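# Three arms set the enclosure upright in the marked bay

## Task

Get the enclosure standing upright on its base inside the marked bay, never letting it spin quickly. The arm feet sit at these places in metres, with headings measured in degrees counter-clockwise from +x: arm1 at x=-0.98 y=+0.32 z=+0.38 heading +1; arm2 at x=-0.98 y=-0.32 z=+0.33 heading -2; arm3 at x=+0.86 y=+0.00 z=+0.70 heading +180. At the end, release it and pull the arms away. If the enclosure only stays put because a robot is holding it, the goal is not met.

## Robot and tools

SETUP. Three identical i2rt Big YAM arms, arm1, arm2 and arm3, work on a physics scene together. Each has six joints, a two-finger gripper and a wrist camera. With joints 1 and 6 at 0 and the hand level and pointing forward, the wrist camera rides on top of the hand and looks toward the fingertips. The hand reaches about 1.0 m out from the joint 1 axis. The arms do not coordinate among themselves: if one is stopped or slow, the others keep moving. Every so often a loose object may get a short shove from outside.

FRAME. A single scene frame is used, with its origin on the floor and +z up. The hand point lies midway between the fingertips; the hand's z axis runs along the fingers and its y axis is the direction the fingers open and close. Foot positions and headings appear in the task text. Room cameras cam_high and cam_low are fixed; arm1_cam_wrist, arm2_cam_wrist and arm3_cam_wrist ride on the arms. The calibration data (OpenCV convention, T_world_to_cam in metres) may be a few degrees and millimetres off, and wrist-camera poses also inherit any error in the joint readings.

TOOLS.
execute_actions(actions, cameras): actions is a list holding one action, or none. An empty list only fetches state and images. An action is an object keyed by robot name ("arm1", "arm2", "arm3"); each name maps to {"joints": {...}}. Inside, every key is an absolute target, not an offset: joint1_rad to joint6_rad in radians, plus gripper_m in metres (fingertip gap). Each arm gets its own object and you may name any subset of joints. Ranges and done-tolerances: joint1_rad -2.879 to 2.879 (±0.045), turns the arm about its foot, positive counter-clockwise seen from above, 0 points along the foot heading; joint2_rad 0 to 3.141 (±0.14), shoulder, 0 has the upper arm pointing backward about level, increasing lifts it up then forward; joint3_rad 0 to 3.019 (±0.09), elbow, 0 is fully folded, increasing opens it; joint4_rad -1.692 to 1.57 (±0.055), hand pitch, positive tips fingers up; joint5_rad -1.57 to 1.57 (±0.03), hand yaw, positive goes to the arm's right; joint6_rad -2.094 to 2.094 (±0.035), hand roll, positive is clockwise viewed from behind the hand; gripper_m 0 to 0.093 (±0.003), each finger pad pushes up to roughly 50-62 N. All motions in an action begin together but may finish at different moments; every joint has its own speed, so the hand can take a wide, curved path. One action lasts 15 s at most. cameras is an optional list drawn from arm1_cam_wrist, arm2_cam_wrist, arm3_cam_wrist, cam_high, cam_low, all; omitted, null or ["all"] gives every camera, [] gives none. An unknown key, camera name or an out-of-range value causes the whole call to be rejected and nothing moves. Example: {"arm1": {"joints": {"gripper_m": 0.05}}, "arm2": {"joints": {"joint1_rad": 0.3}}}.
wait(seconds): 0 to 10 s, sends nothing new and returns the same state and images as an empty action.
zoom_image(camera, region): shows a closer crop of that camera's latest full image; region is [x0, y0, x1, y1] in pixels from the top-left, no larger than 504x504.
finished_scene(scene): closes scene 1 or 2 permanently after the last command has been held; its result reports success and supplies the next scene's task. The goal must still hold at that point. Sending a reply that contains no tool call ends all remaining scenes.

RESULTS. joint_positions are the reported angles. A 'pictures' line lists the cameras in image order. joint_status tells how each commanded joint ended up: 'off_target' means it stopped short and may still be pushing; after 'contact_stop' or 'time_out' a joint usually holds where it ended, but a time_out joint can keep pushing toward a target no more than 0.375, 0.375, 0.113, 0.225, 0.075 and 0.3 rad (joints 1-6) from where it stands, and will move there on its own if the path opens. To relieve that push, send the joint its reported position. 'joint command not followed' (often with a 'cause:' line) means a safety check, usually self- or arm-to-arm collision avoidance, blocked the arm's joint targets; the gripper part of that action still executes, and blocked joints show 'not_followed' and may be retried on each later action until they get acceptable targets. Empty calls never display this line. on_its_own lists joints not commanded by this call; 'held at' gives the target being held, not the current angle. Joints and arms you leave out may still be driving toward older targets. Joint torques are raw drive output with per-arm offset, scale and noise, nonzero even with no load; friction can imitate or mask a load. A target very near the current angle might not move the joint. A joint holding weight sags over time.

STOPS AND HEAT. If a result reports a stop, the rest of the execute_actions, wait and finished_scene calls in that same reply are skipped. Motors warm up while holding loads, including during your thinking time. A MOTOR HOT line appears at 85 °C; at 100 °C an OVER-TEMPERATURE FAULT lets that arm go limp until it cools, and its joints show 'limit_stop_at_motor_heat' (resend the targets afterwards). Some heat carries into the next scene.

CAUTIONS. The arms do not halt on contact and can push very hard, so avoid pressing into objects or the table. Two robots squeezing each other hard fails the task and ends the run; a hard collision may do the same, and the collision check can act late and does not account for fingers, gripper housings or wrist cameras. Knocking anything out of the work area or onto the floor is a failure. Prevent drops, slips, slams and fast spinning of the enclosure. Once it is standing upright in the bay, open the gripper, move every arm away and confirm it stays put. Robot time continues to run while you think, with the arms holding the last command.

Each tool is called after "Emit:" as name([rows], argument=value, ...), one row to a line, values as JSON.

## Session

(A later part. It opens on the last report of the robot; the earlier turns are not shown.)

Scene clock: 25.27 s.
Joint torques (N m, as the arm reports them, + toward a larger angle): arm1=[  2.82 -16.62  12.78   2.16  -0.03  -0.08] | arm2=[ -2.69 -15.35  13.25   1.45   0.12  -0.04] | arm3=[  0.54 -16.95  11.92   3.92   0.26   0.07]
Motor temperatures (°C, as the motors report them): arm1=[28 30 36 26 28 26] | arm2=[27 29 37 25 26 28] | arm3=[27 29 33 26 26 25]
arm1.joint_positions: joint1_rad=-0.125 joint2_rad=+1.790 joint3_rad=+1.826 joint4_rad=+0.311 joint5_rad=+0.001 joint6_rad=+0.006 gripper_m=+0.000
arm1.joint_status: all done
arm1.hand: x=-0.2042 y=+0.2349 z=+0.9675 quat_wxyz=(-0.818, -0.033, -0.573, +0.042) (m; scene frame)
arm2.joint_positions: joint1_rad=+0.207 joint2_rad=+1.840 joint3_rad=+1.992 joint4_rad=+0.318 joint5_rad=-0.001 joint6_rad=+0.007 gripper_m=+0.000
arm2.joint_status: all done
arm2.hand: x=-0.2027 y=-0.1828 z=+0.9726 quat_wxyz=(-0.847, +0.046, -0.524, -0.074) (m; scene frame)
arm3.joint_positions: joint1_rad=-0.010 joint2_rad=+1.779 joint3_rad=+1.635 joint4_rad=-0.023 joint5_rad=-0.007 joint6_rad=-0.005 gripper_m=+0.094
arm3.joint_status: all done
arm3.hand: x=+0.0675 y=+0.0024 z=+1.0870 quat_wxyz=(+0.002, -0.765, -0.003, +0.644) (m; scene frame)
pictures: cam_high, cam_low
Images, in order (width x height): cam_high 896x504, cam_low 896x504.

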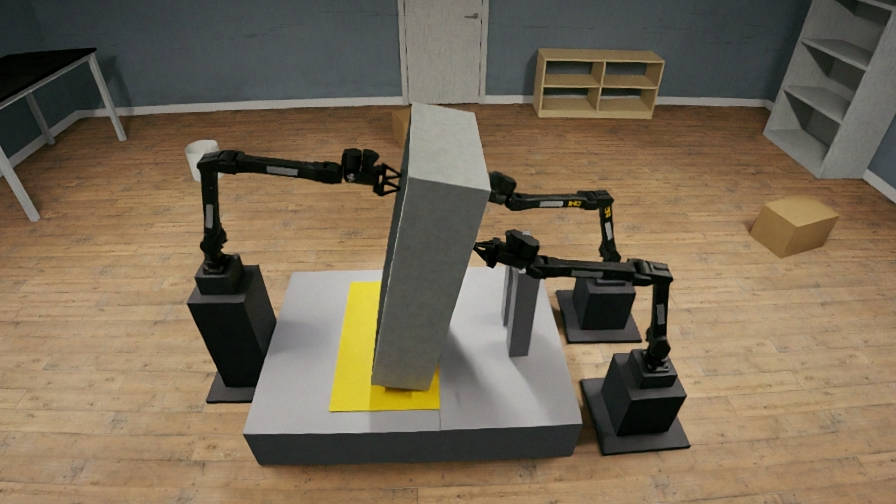

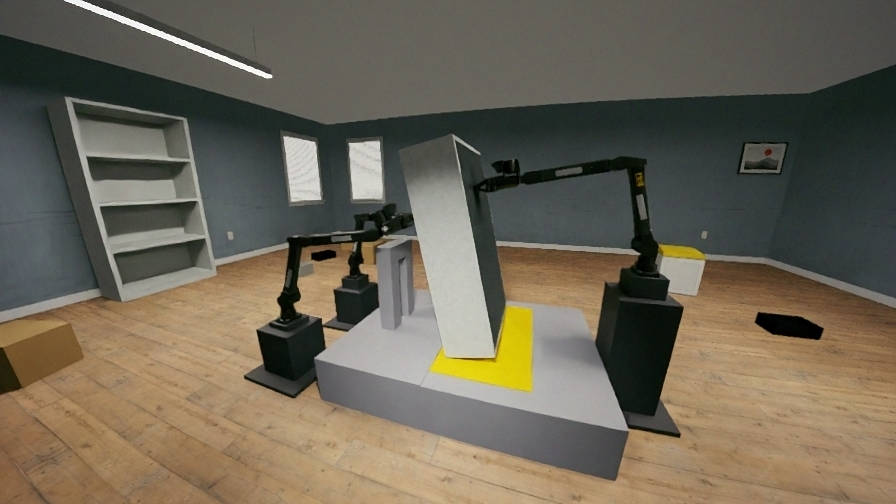

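Emit:
execute_actions([
  {"arm3": {"joints": {"joint2_rad": 1.735, "joint3_rad": 1.56}}},
], cameras=["cam_high", "cam_low"])

Scene clock: 26.60 s.
Joint torques (N m, as the arm reports them, + toward a larger angle): arm1=[  2.77 -16.65  12.76   2.13  -0.04  -0.08] | arm2=[ -2.5  -15.79  13.37   1.72   0.17  -0.05] | arm3=[  0.57 -14.23  13.13   4.59   0.24   0.09]
Motor temperatures (°C, as the motors report them): arm1=[28 30 36 26 28 26] | arm2=[27 29 37 25 26 28] | arm3=[27 29 33 26 26 25]
arm1.joint_positions: joint1_rad=-0.125 joint2_rad=+1.790 joint3_rad=+1.826 joint4_rad=+0.311 joint5_rad=+0.001 joint6_rad=+0.006 gripper_m=+0.000
arm1.joint_status: not commanded
arm1.hand: x=-0.2042 y=+0.2349 z=+0.9675 quat_wxyz=(-0.818, -0.033, -0.573, +0.042) (m; scene frame)
arm2.joint_positions: joint1_rad=+0.207 joint2_rad=+1.840 joint3_rad=+1.992 joint4_rad=+0.318 joint5_rad=-0.001 joint6_rad=+0.007 gripper_m=+0.000
arm2.joint_status: not commanded
arm2.hand: x=-0.2027 y=-0.1828 z=+0.9726 quat_wxyz=(-0.847, +0.046, -0.524, -0.074) (m; scene frame)
arm3.joint_positions: joint1_rad=-0.010 joint2_rad=+1.692 joint3_rad=+1.523 joint4_rad=-0.034 joint5_rad=-0.007 joint6_rad=-0.008 gripper_m=+0.094
arm3.joint_status: all done
arm3.hand: x=+0.1021 y=+0.0022 z=+1.0802 quat_wxyz=(+0.003, -0.776, -0.004, +0.630) (m; scene frame)
pictures: cam_high, cam_low
Images, in order (width x height): cam_high 896x504, cam_low 896x504.

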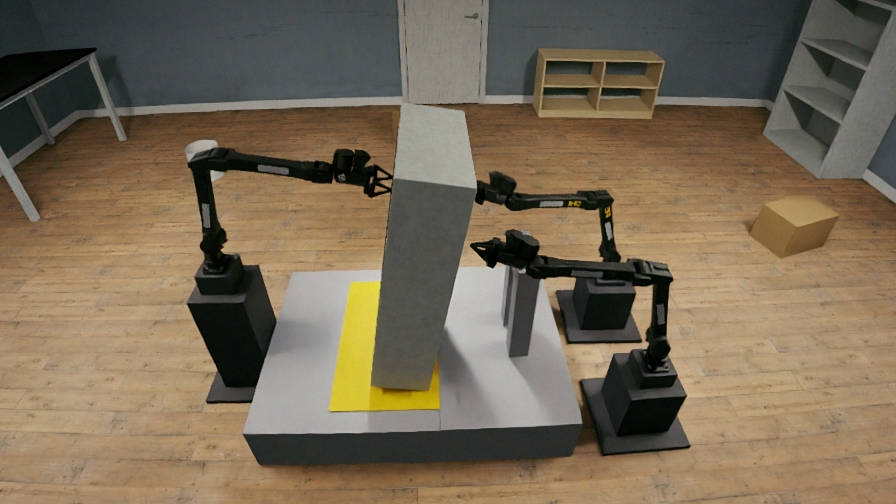

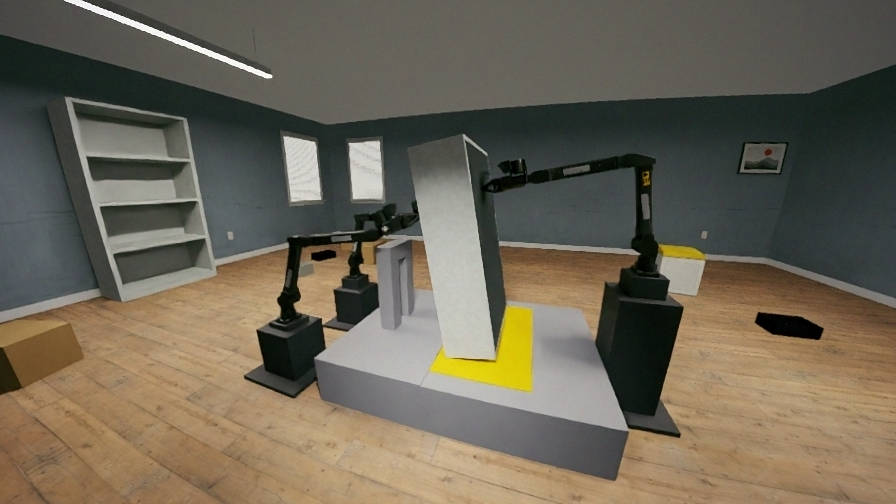

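Emit:
execute_actions([
  {"arm3": {"joints": {"joint2_rad": 1.665, "joint3_rad": 1.485}}},
], cameras=["cam_low"])

Scene clock: 27.93 s.
Joint torques (N m, as the arm reports them, + toward a larger angle): arm1=[  2.8  -16.63  12.75   2.15  -0.04  -0.09] | arm2=[ -2.83 -15.27  13.53   1.5    0.1   -0.1 ] | arm3=[  0.69 -13.25  14.05   5.05   0.24   0.1 ]
Motor temperatures (°C, as the motors report them): arm1=[28 30 37 26 28 26] | arm2=[27 29 38 25 26 28] | arm3=[27 28 33 26 26 25]
arm1.joint_positions: joint1_rad=-0.125 joint2_rad=+1.790 joint3_rad=+1.826 joint4_rad=+0.311 joint5_rad=+0.001 joint6_rad=+0.006 gripper_m=+0.000
arm1.joint_status: not commanded
arm1.hand: x=-0.2042 y=+0.2349 z=+0.9675 quat_wxyz=(-0.818, -0.033, -0.573, +0.042) (m; scene frame)
arm2.joint_positions: joint1_rad=+0.207 joint2_rad=+1.840 joint3_rad=+1.992 joint4_rad=+0.318 joint5_rad=-0.001 joint6_rad=+0.007 gripper_m=+0.000
arm2.joint_status: not commanded
arm2.hand: x=-0.2027 y=-0.1828 z=+0.9726 quat_wxyz=(-0.847, +0.046, -0.524, -0.074) (m; scene frame)
arm3.joint_positions: joint1_rad=-0.010 joint2_rad=+1.620 joint3_rad=+1.436 joint4_rad=-0.046 joint5_rad=-0.007 joint6_rad=-0.008 gripper_m=+0.094
arm3.joint_status: all done
arm3.hand: x=+0.1314 y=+0.0021 z=+1.0758 quat_wxyz=(+0.003, -0.785, -0.004, +0.620) (m; scene frame)
pictures: cam_low
Images, in order (width x height): cam_low 896x504.

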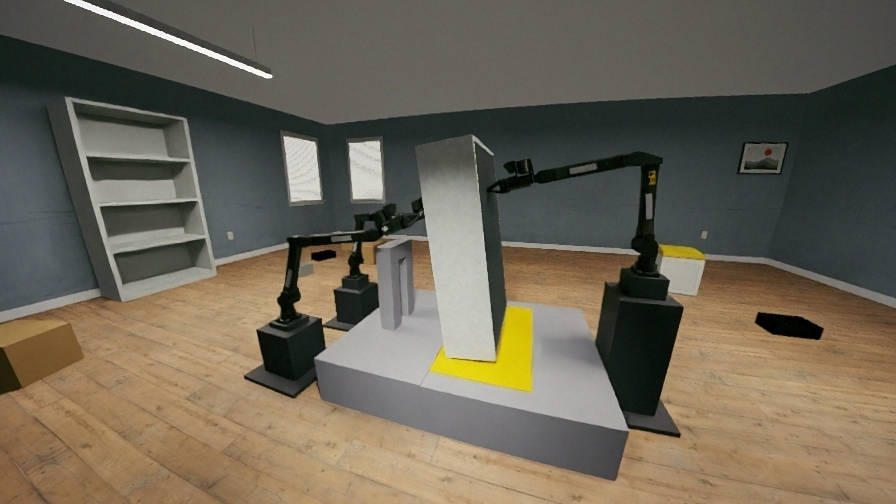

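Emit:
execute_actions([
  {"arm3": {"joints": {"joint2_rad": 1.59, "joint3_rad": 1.405}}, "arm1": {"joints": {"joint2_rad": 1.4, "joint3_rad": 1.5}}, "arm2": {"joints": {"joint2_rad": 1.45, "joint3_rad": 1.62}}},
], cameras=["cam_low"])

Scene clock: 29.60 s.
Joint torques (N m, as the arm reports them, + toward a larger angle): arm1=[  2.78 -11.1    8.55   2.13  -0.03  -0.08] | arm2=[-1.96 -9.26 10.04  1.59  0.14 -0.09] | arm3=[  0.63 -11.23  15.72   6.2    0.22   0.09]
Motor temperatures (°C, as the motors report them): arm1=[28 30 36 26 28 26] | arm2=[27 29 37 25 26 28] | arm3=[27 28 34 26 26 25]
arm1.joint_positions: joint1_rad=-0.125 joint2_rad=+1.401 joint3_rad=+1.494 joint4_rad=+0.311 joint5_rad=+0.001 joint6_rad=+0.006 gripper_m=+0.000
arm1.joint_status: all done
arm1.hand: x=-0.3554 y=+0.2513 z=+1.0320 quat_wxyz=(-0.833, -0.032, -0.550, +0.043) (m; scene frame)
arm2.joint_positions: joint1_rad=+0.207 joint2_rad=+1.441 joint3_rad=+1.610 joint4_rad=+0.318 joint5_rad=-0.001 joint6_rad=+0.007 gripper_m=+0.000
arm2.joint_status: all done
arm2.hand: x=-0.3506 y=-0.2080 z=+1.0208 quat_wxyz=(-0.851, +0.045, -0.517, -0.075) (m; scene frame)
arm3.joint_positions: joint1_rad=-0.009 joint2_rad=+1.532 joint3_rad=+1.335 joint4_rad=-0.067 joint5_rad=-0.006 joint6_rad=-0.007 gripper_m=+0.094
arm3.joint_status: all done
arm3.hand: x=+0.1676 y=+0.0017 z=+1.0681 quat_wxyz=(+0.003, -0.795, -0.004, +0.606) (m; scene frame)
pictures: cam_low
Images, in order (width x height): cam_low 896x504.

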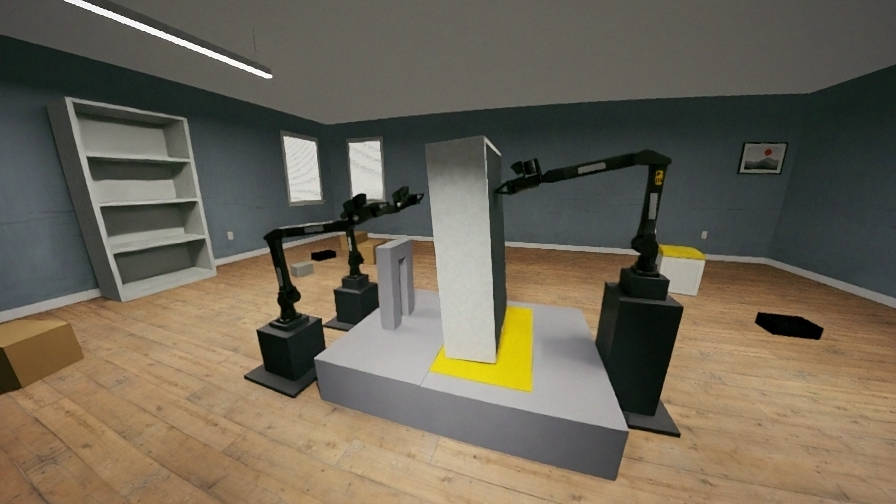

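Emit:
execute_actions([
  {"arm3": {"joints": {"joint2_rad": 1.53, "joint3_rad": 1.325}}, "arm1": {"joints": {"joint2_rad": 1.1, "joint3_rad": 1.25}}, "arm2": {"joints": {"joint2_rad": 1.15, "joint3_rad": 1.35}}},
], cameras=["cam_low"])

Scene clock: 31.13 s.
Joint torques (N m, as the arm reports them, + toward a larger angle): arm1=[ 2.82 -6.23  8.39  2.02 -0.03 -0.09] | arm2=[-2.54 -4.89  9.87  1.43  0.12 -0.06] | arm3=[ 0.59 -9.12 16.72  6.76  0.19  0.09]
Motor temperatures (°C, as the motors report them): arm1=[28 30 36 26 28 26] | arm2=[27 29 37 25 26 28] | arm3=[27 28 34 26 26 25]
arm1.joint_positions: joint1_rad=-0.125 joint2_rad=+1.097 joint3_rad=+1.248 joint4_rad=+0.311 joint5_rad=+0.001 joint6_rad=+0.006 gripper_m=+0.000
arm1.joint_status: all done
arm1.hand: x=-0.4784 y=+0.2646 z=+1.0495 quat_wxyz=(-0.849, -0.030, -0.526, +0.044) (m; scene frame)
arm2.joint_positions: joint1_rad=+0.207 joint2_rad=+1.140 joint3_rad=+1.343 joint4_rad=+0.318 joint5_rad=-0.001 joint6_rad=+0.007 gripper_m=+0.000
arm2.joint_status: all done
arm2.hand: x=-0.4704 y=-0.2286 z=+1.0304 quat_wxyz=(-0.860, +0.044, -0.502, -0.076) (m; scene frame)
arm3.joint_positions: joint1_rad=-0.009 joint2_rad=+1.456 joint3_rad=+1.243 joint4_rad=-0.079 joint5_rad=-0.005 joint6_rad=-0.007 gripper_m=+0.094
arm3.joint_status: all done
arm3.hand: x=+0.1999 y=+0.0012 z=+1.0595 quat_wxyz=(+0.003, -0.803, -0.004, +0.595) (m; scene frame)
pictures: cam_low
Images, in order (width x height): cam_low 896x504.

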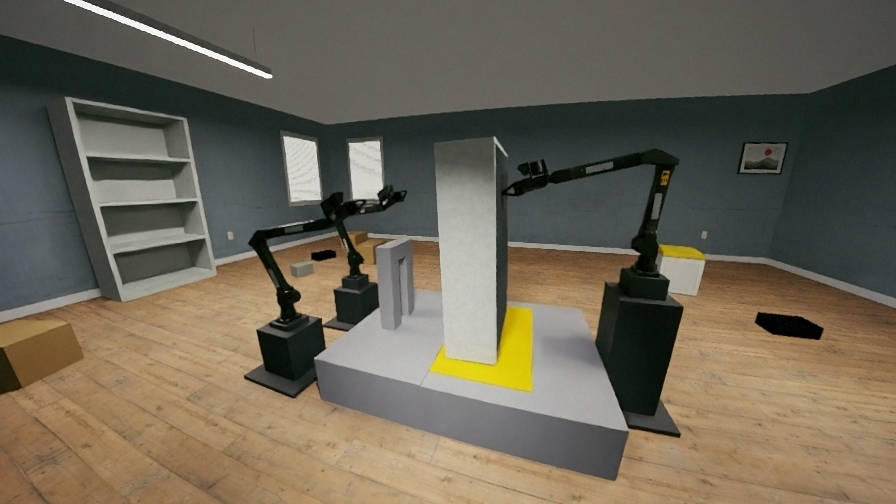

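Emit:
execute_actions([
  {"arm3": {"joints": {"joint2_rad": 1.47, "joint3_rad": 1.24}}, "arm1": {"joints": {"joint2_rad": 0.8, "joint3_rad": 1.05}}, "arm2": {"joints": {"joint2_rad": 0.85, "joint3_rad": 1.12}}},
], cameras=["cam_low"])

Scene clock: 32.60 s.
Joint torques (N m, as the arm reports them, + toward a larger angle): arm1=[ 2.86 -1.87  8.48  1.79 -0.03 -0.08] | arm2=[-2.41 -0.61  9.72  1.37  0.11 -0.07] | arm3=[ 0.5  -6.31 17.63  7.56  0.17  0.08]
Motor temperatures (°C, as the motors report them): arm1=[28 30 36 26 28 26] | arm2=[27 29 37 25 26 28] | arm3=[27 28 35 26 26 25]
arm1.joint_positions: joint1_rad=-0.125 joint2_rad=+0.798 joint3_rad=+1.041 joint4_rad=+0.311 joint5_rad=+0.001 joint6_rad=+0.006 gripper_m=+0.000
arm1.joint_status: all done
arm1.hand: x=-0.5990 y=+0.2777 z=+1.0546 quat_wxyz=(-0.872, -0.028, -0.486, +0.045) (m; scene frame)
arm2.joint_positions: joint1_rad=+0.207 joint2_rad=+0.843 joint3_rad=+1.110 joint4_rad=+0.318 joint5_rad=-0.001 joint6_rad=+0.007 gripper_m=+0.000
arm2.joint_status: all done
arm2.hand: x=-0.5873 y=-0.2487 z=+1.0237 quat_wxyz=(-0.876, +0.042, -0.475, -0.077) (m; scene frame)
arm3.joint_positions: joint1_rad=-0.008 joint2_rad=+1.372 joint3_rad=+1.145 joint4_rad=-0.093 joint5_rad=-0.005 joint6_rad=-0.006 gripper_m=+0.094
arm3.joint_status: joint3_rad off_target (ended at +1.145, target +1.240); the others done
arm3.hand: x=+0.2356 y=+0.0008 z=+1.0482 quat_wxyz=(+0.002, -0.812, -0.003, +0.584) (m; scene frame)
pictures: cam_low
Images, in order (width x height): cam_low 896x504.

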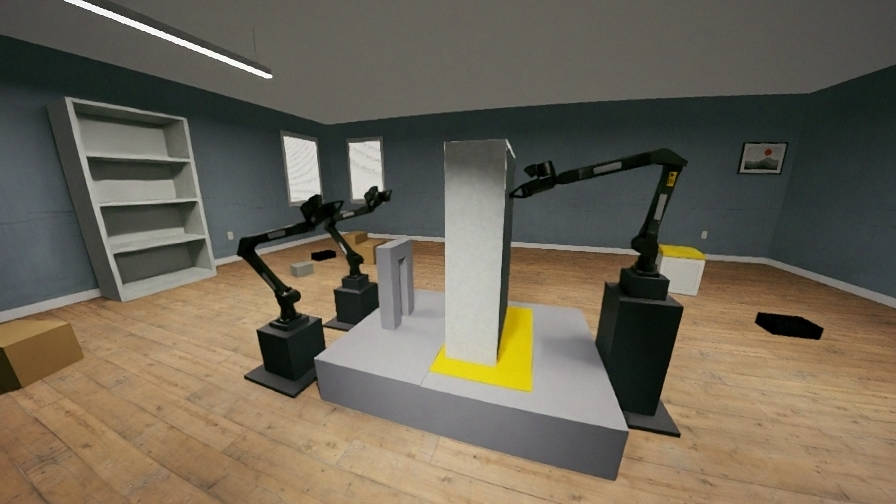

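Emit:
execute_actions([
  {"arm3": {"joints": {"joint2_rad": 1.41, "joint3_rad": 1.17}}},
], cameras=["cam_low", "cam_high"])

Scene clock: 33.40 s.
Joint torques (N m, as the arm reports them, + toward a larger angle): arm1=[ 2.88 -1.7   8.41  1.86 -0.04 -0.08] | arm2=[-2.85 -0.69  9.85  1.44  0.12 -0.09] | arm3=[ 0.52 -9.51 13.04  6.79  0.17  0.08]
Motor temperatures (°C, as the motors report them): arm1=[28 30 36 26 28 26] | arm2=[27 29 37 25 26 28] | arm3=[27 28 35 26 26 25]
arm1.joint_positions: joint1_rad=-0.125 joint2_rad=+0.798 joint3_rad=+1.041 joint4_rad=+0.311 joint5_rad=+0.001 joint6_rad=+0.006 gripper_m=+0.000
arm1.joint_status: not commanded
arm1.hand: x=-0.5990 y=+0.2777 z=+1.0546 quat_wxyz=(-0.872, -0.028, -0.486, +0.045) (m; scene frame)
arm2.joint_positions: joint1_rad=+0.207 joint2_rad=+0.843 joint3_rad=+1.110 joint4_rad=+0.318 joint5_rad=-0.001 joint6_rad=+0.007 gripper_m=+0.000
arm2.joint_status: not commanded
arm2.hand: x=-0.5873 y=-0.2487 z=+1.0237 quat_wxyz=(-0.876, +0.042, -0.475, -0.077) (m; scene frame)
arm3.joint_positions: joint1_rad=-0.008 joint2_rad=+1.366 joint3_rad=+1.133 joint4_rad=-0.079 joint5_rad=-0.005 joint6_rad=-0.006 gripper_m=+0.094
arm3.joint_status: all done
arm3.hand: x=+0.2378 y=+0.0008 z=+1.0475 quat_wxyz=(+0.002, -0.810, -0.003, +0.587) (m; scene frame)
pictures: cam_high, cam_low
Images, in order (width x height): cam_high 896x504, cam_low 896x504.

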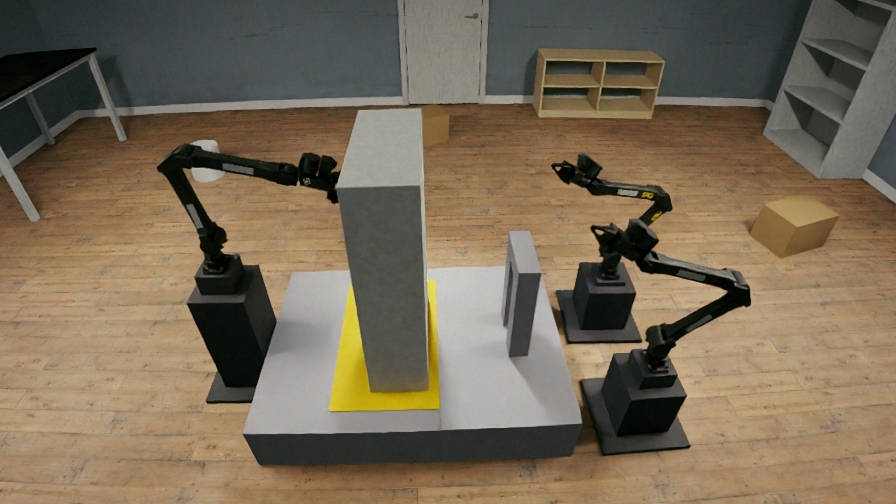

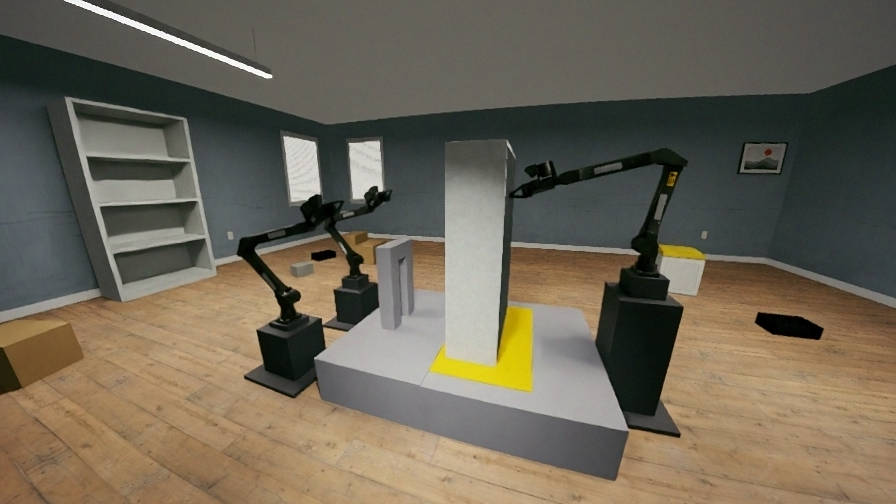

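It's standing in the bay. Retracting arm3.

Emit:
execute_actions([
  {"arm3": {"joints": {"joint2_rad": 0.8, "joint3_rad": 0.75}}},
], cameras=["cam_low", "cam_high"])

Scene clock: 35.03 s.
Joint torques (N m, as the arm reports them, + toward a larger angle): arm1=[ 2.89 -1.77  8.5   1.91 -0.03 -0.09] | arm2=[-2.8  -0.76  9.97  1.48  0.1  -0.09] | arm3=[ 0.58 -3.7   9.2   3.29  0.16  0.07]
Motor temperatures (°C, as the motors report them): arm1=[28 30 35 26 28 26] | arm2=[27 29 36 25 26 28] | arm3=[27 28 35 26 26 25]
arm1.joint_positions: joint1_rad=-0.125 joint2_rad=+0.798 joint3_rad=+1.041 joint4_rad=+0.311 joint5_rad=+0.001 joint6_rad=+0.006 gripper_m=+0.000
arm1.joint_status: not commanded
arm1.hand: x=-0.5990 y=+0.2777 z=+1.0546 quat_wxyz=(-0.872, -0.028, -0.486, +0.045) (m; scene frame)
arm2.joint_positions: joint1_rad=+0.207 joint2_rad=+0.843 joint3_rad=+1.110 joint4_rad=+0.318 joint5_rad=-0.001 joint6_rad=+0.007 gripper_m=+0.000
arm2.joint_status: not commanded
arm2.hand: x=-0.5873 y=-0.2487 z=+1.0237 quat_wxyz=(-0.876, +0.042, -0.475, -0.077) (m; scene frame)
arm3.joint_positions: joint1_rad=-0.008 joint2_rad=+0.787 joint3_rad=+0.764 joint4_rad=-0.010 joint5_rad=-0.004 joint6_rad=-0.006 gripper_m=+0.094
arm3.joint_status: all done
arm3.hand: x=+0.4241 y=-0.0001 z=+1.1267 quat_wxyz=(+0.003, -0.720, -0.003, +0.694) (m; scene frame)
pictures: cam_high, cam_low
Images, in order (width x height): cam_high 896x504, cam_low 896x504.

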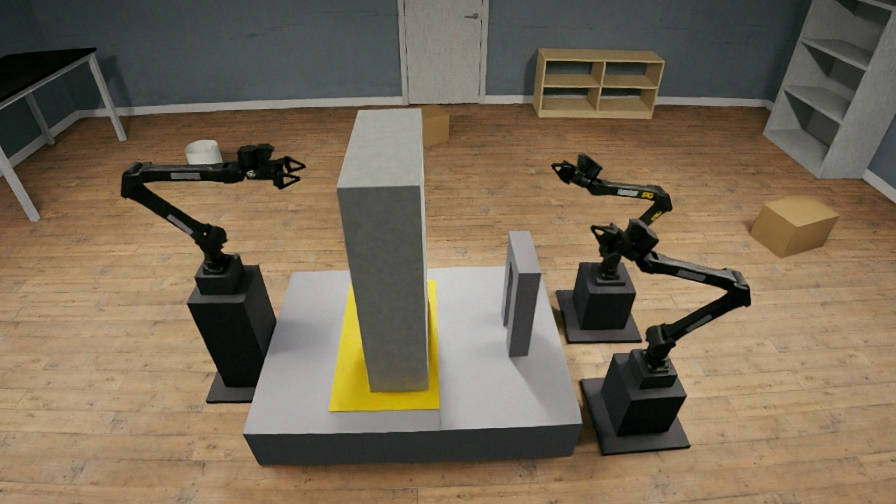

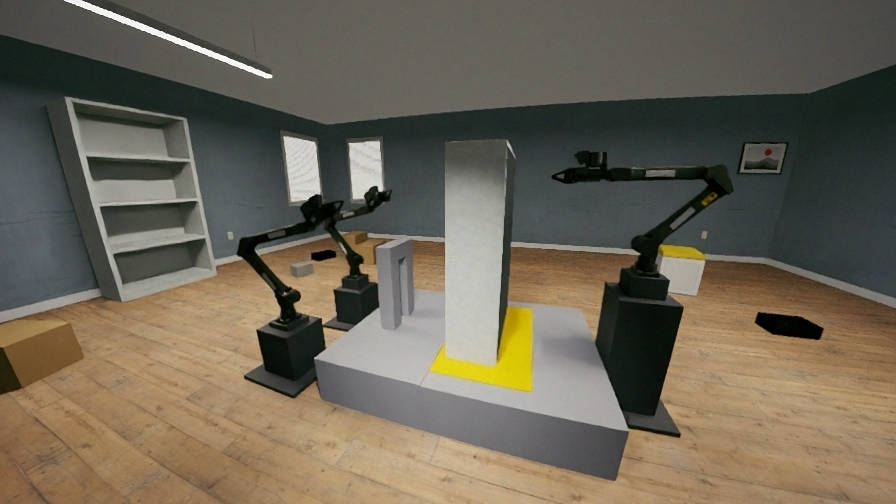

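Emit:
finished_scene(scene=1)

The scene is finished: the task was done.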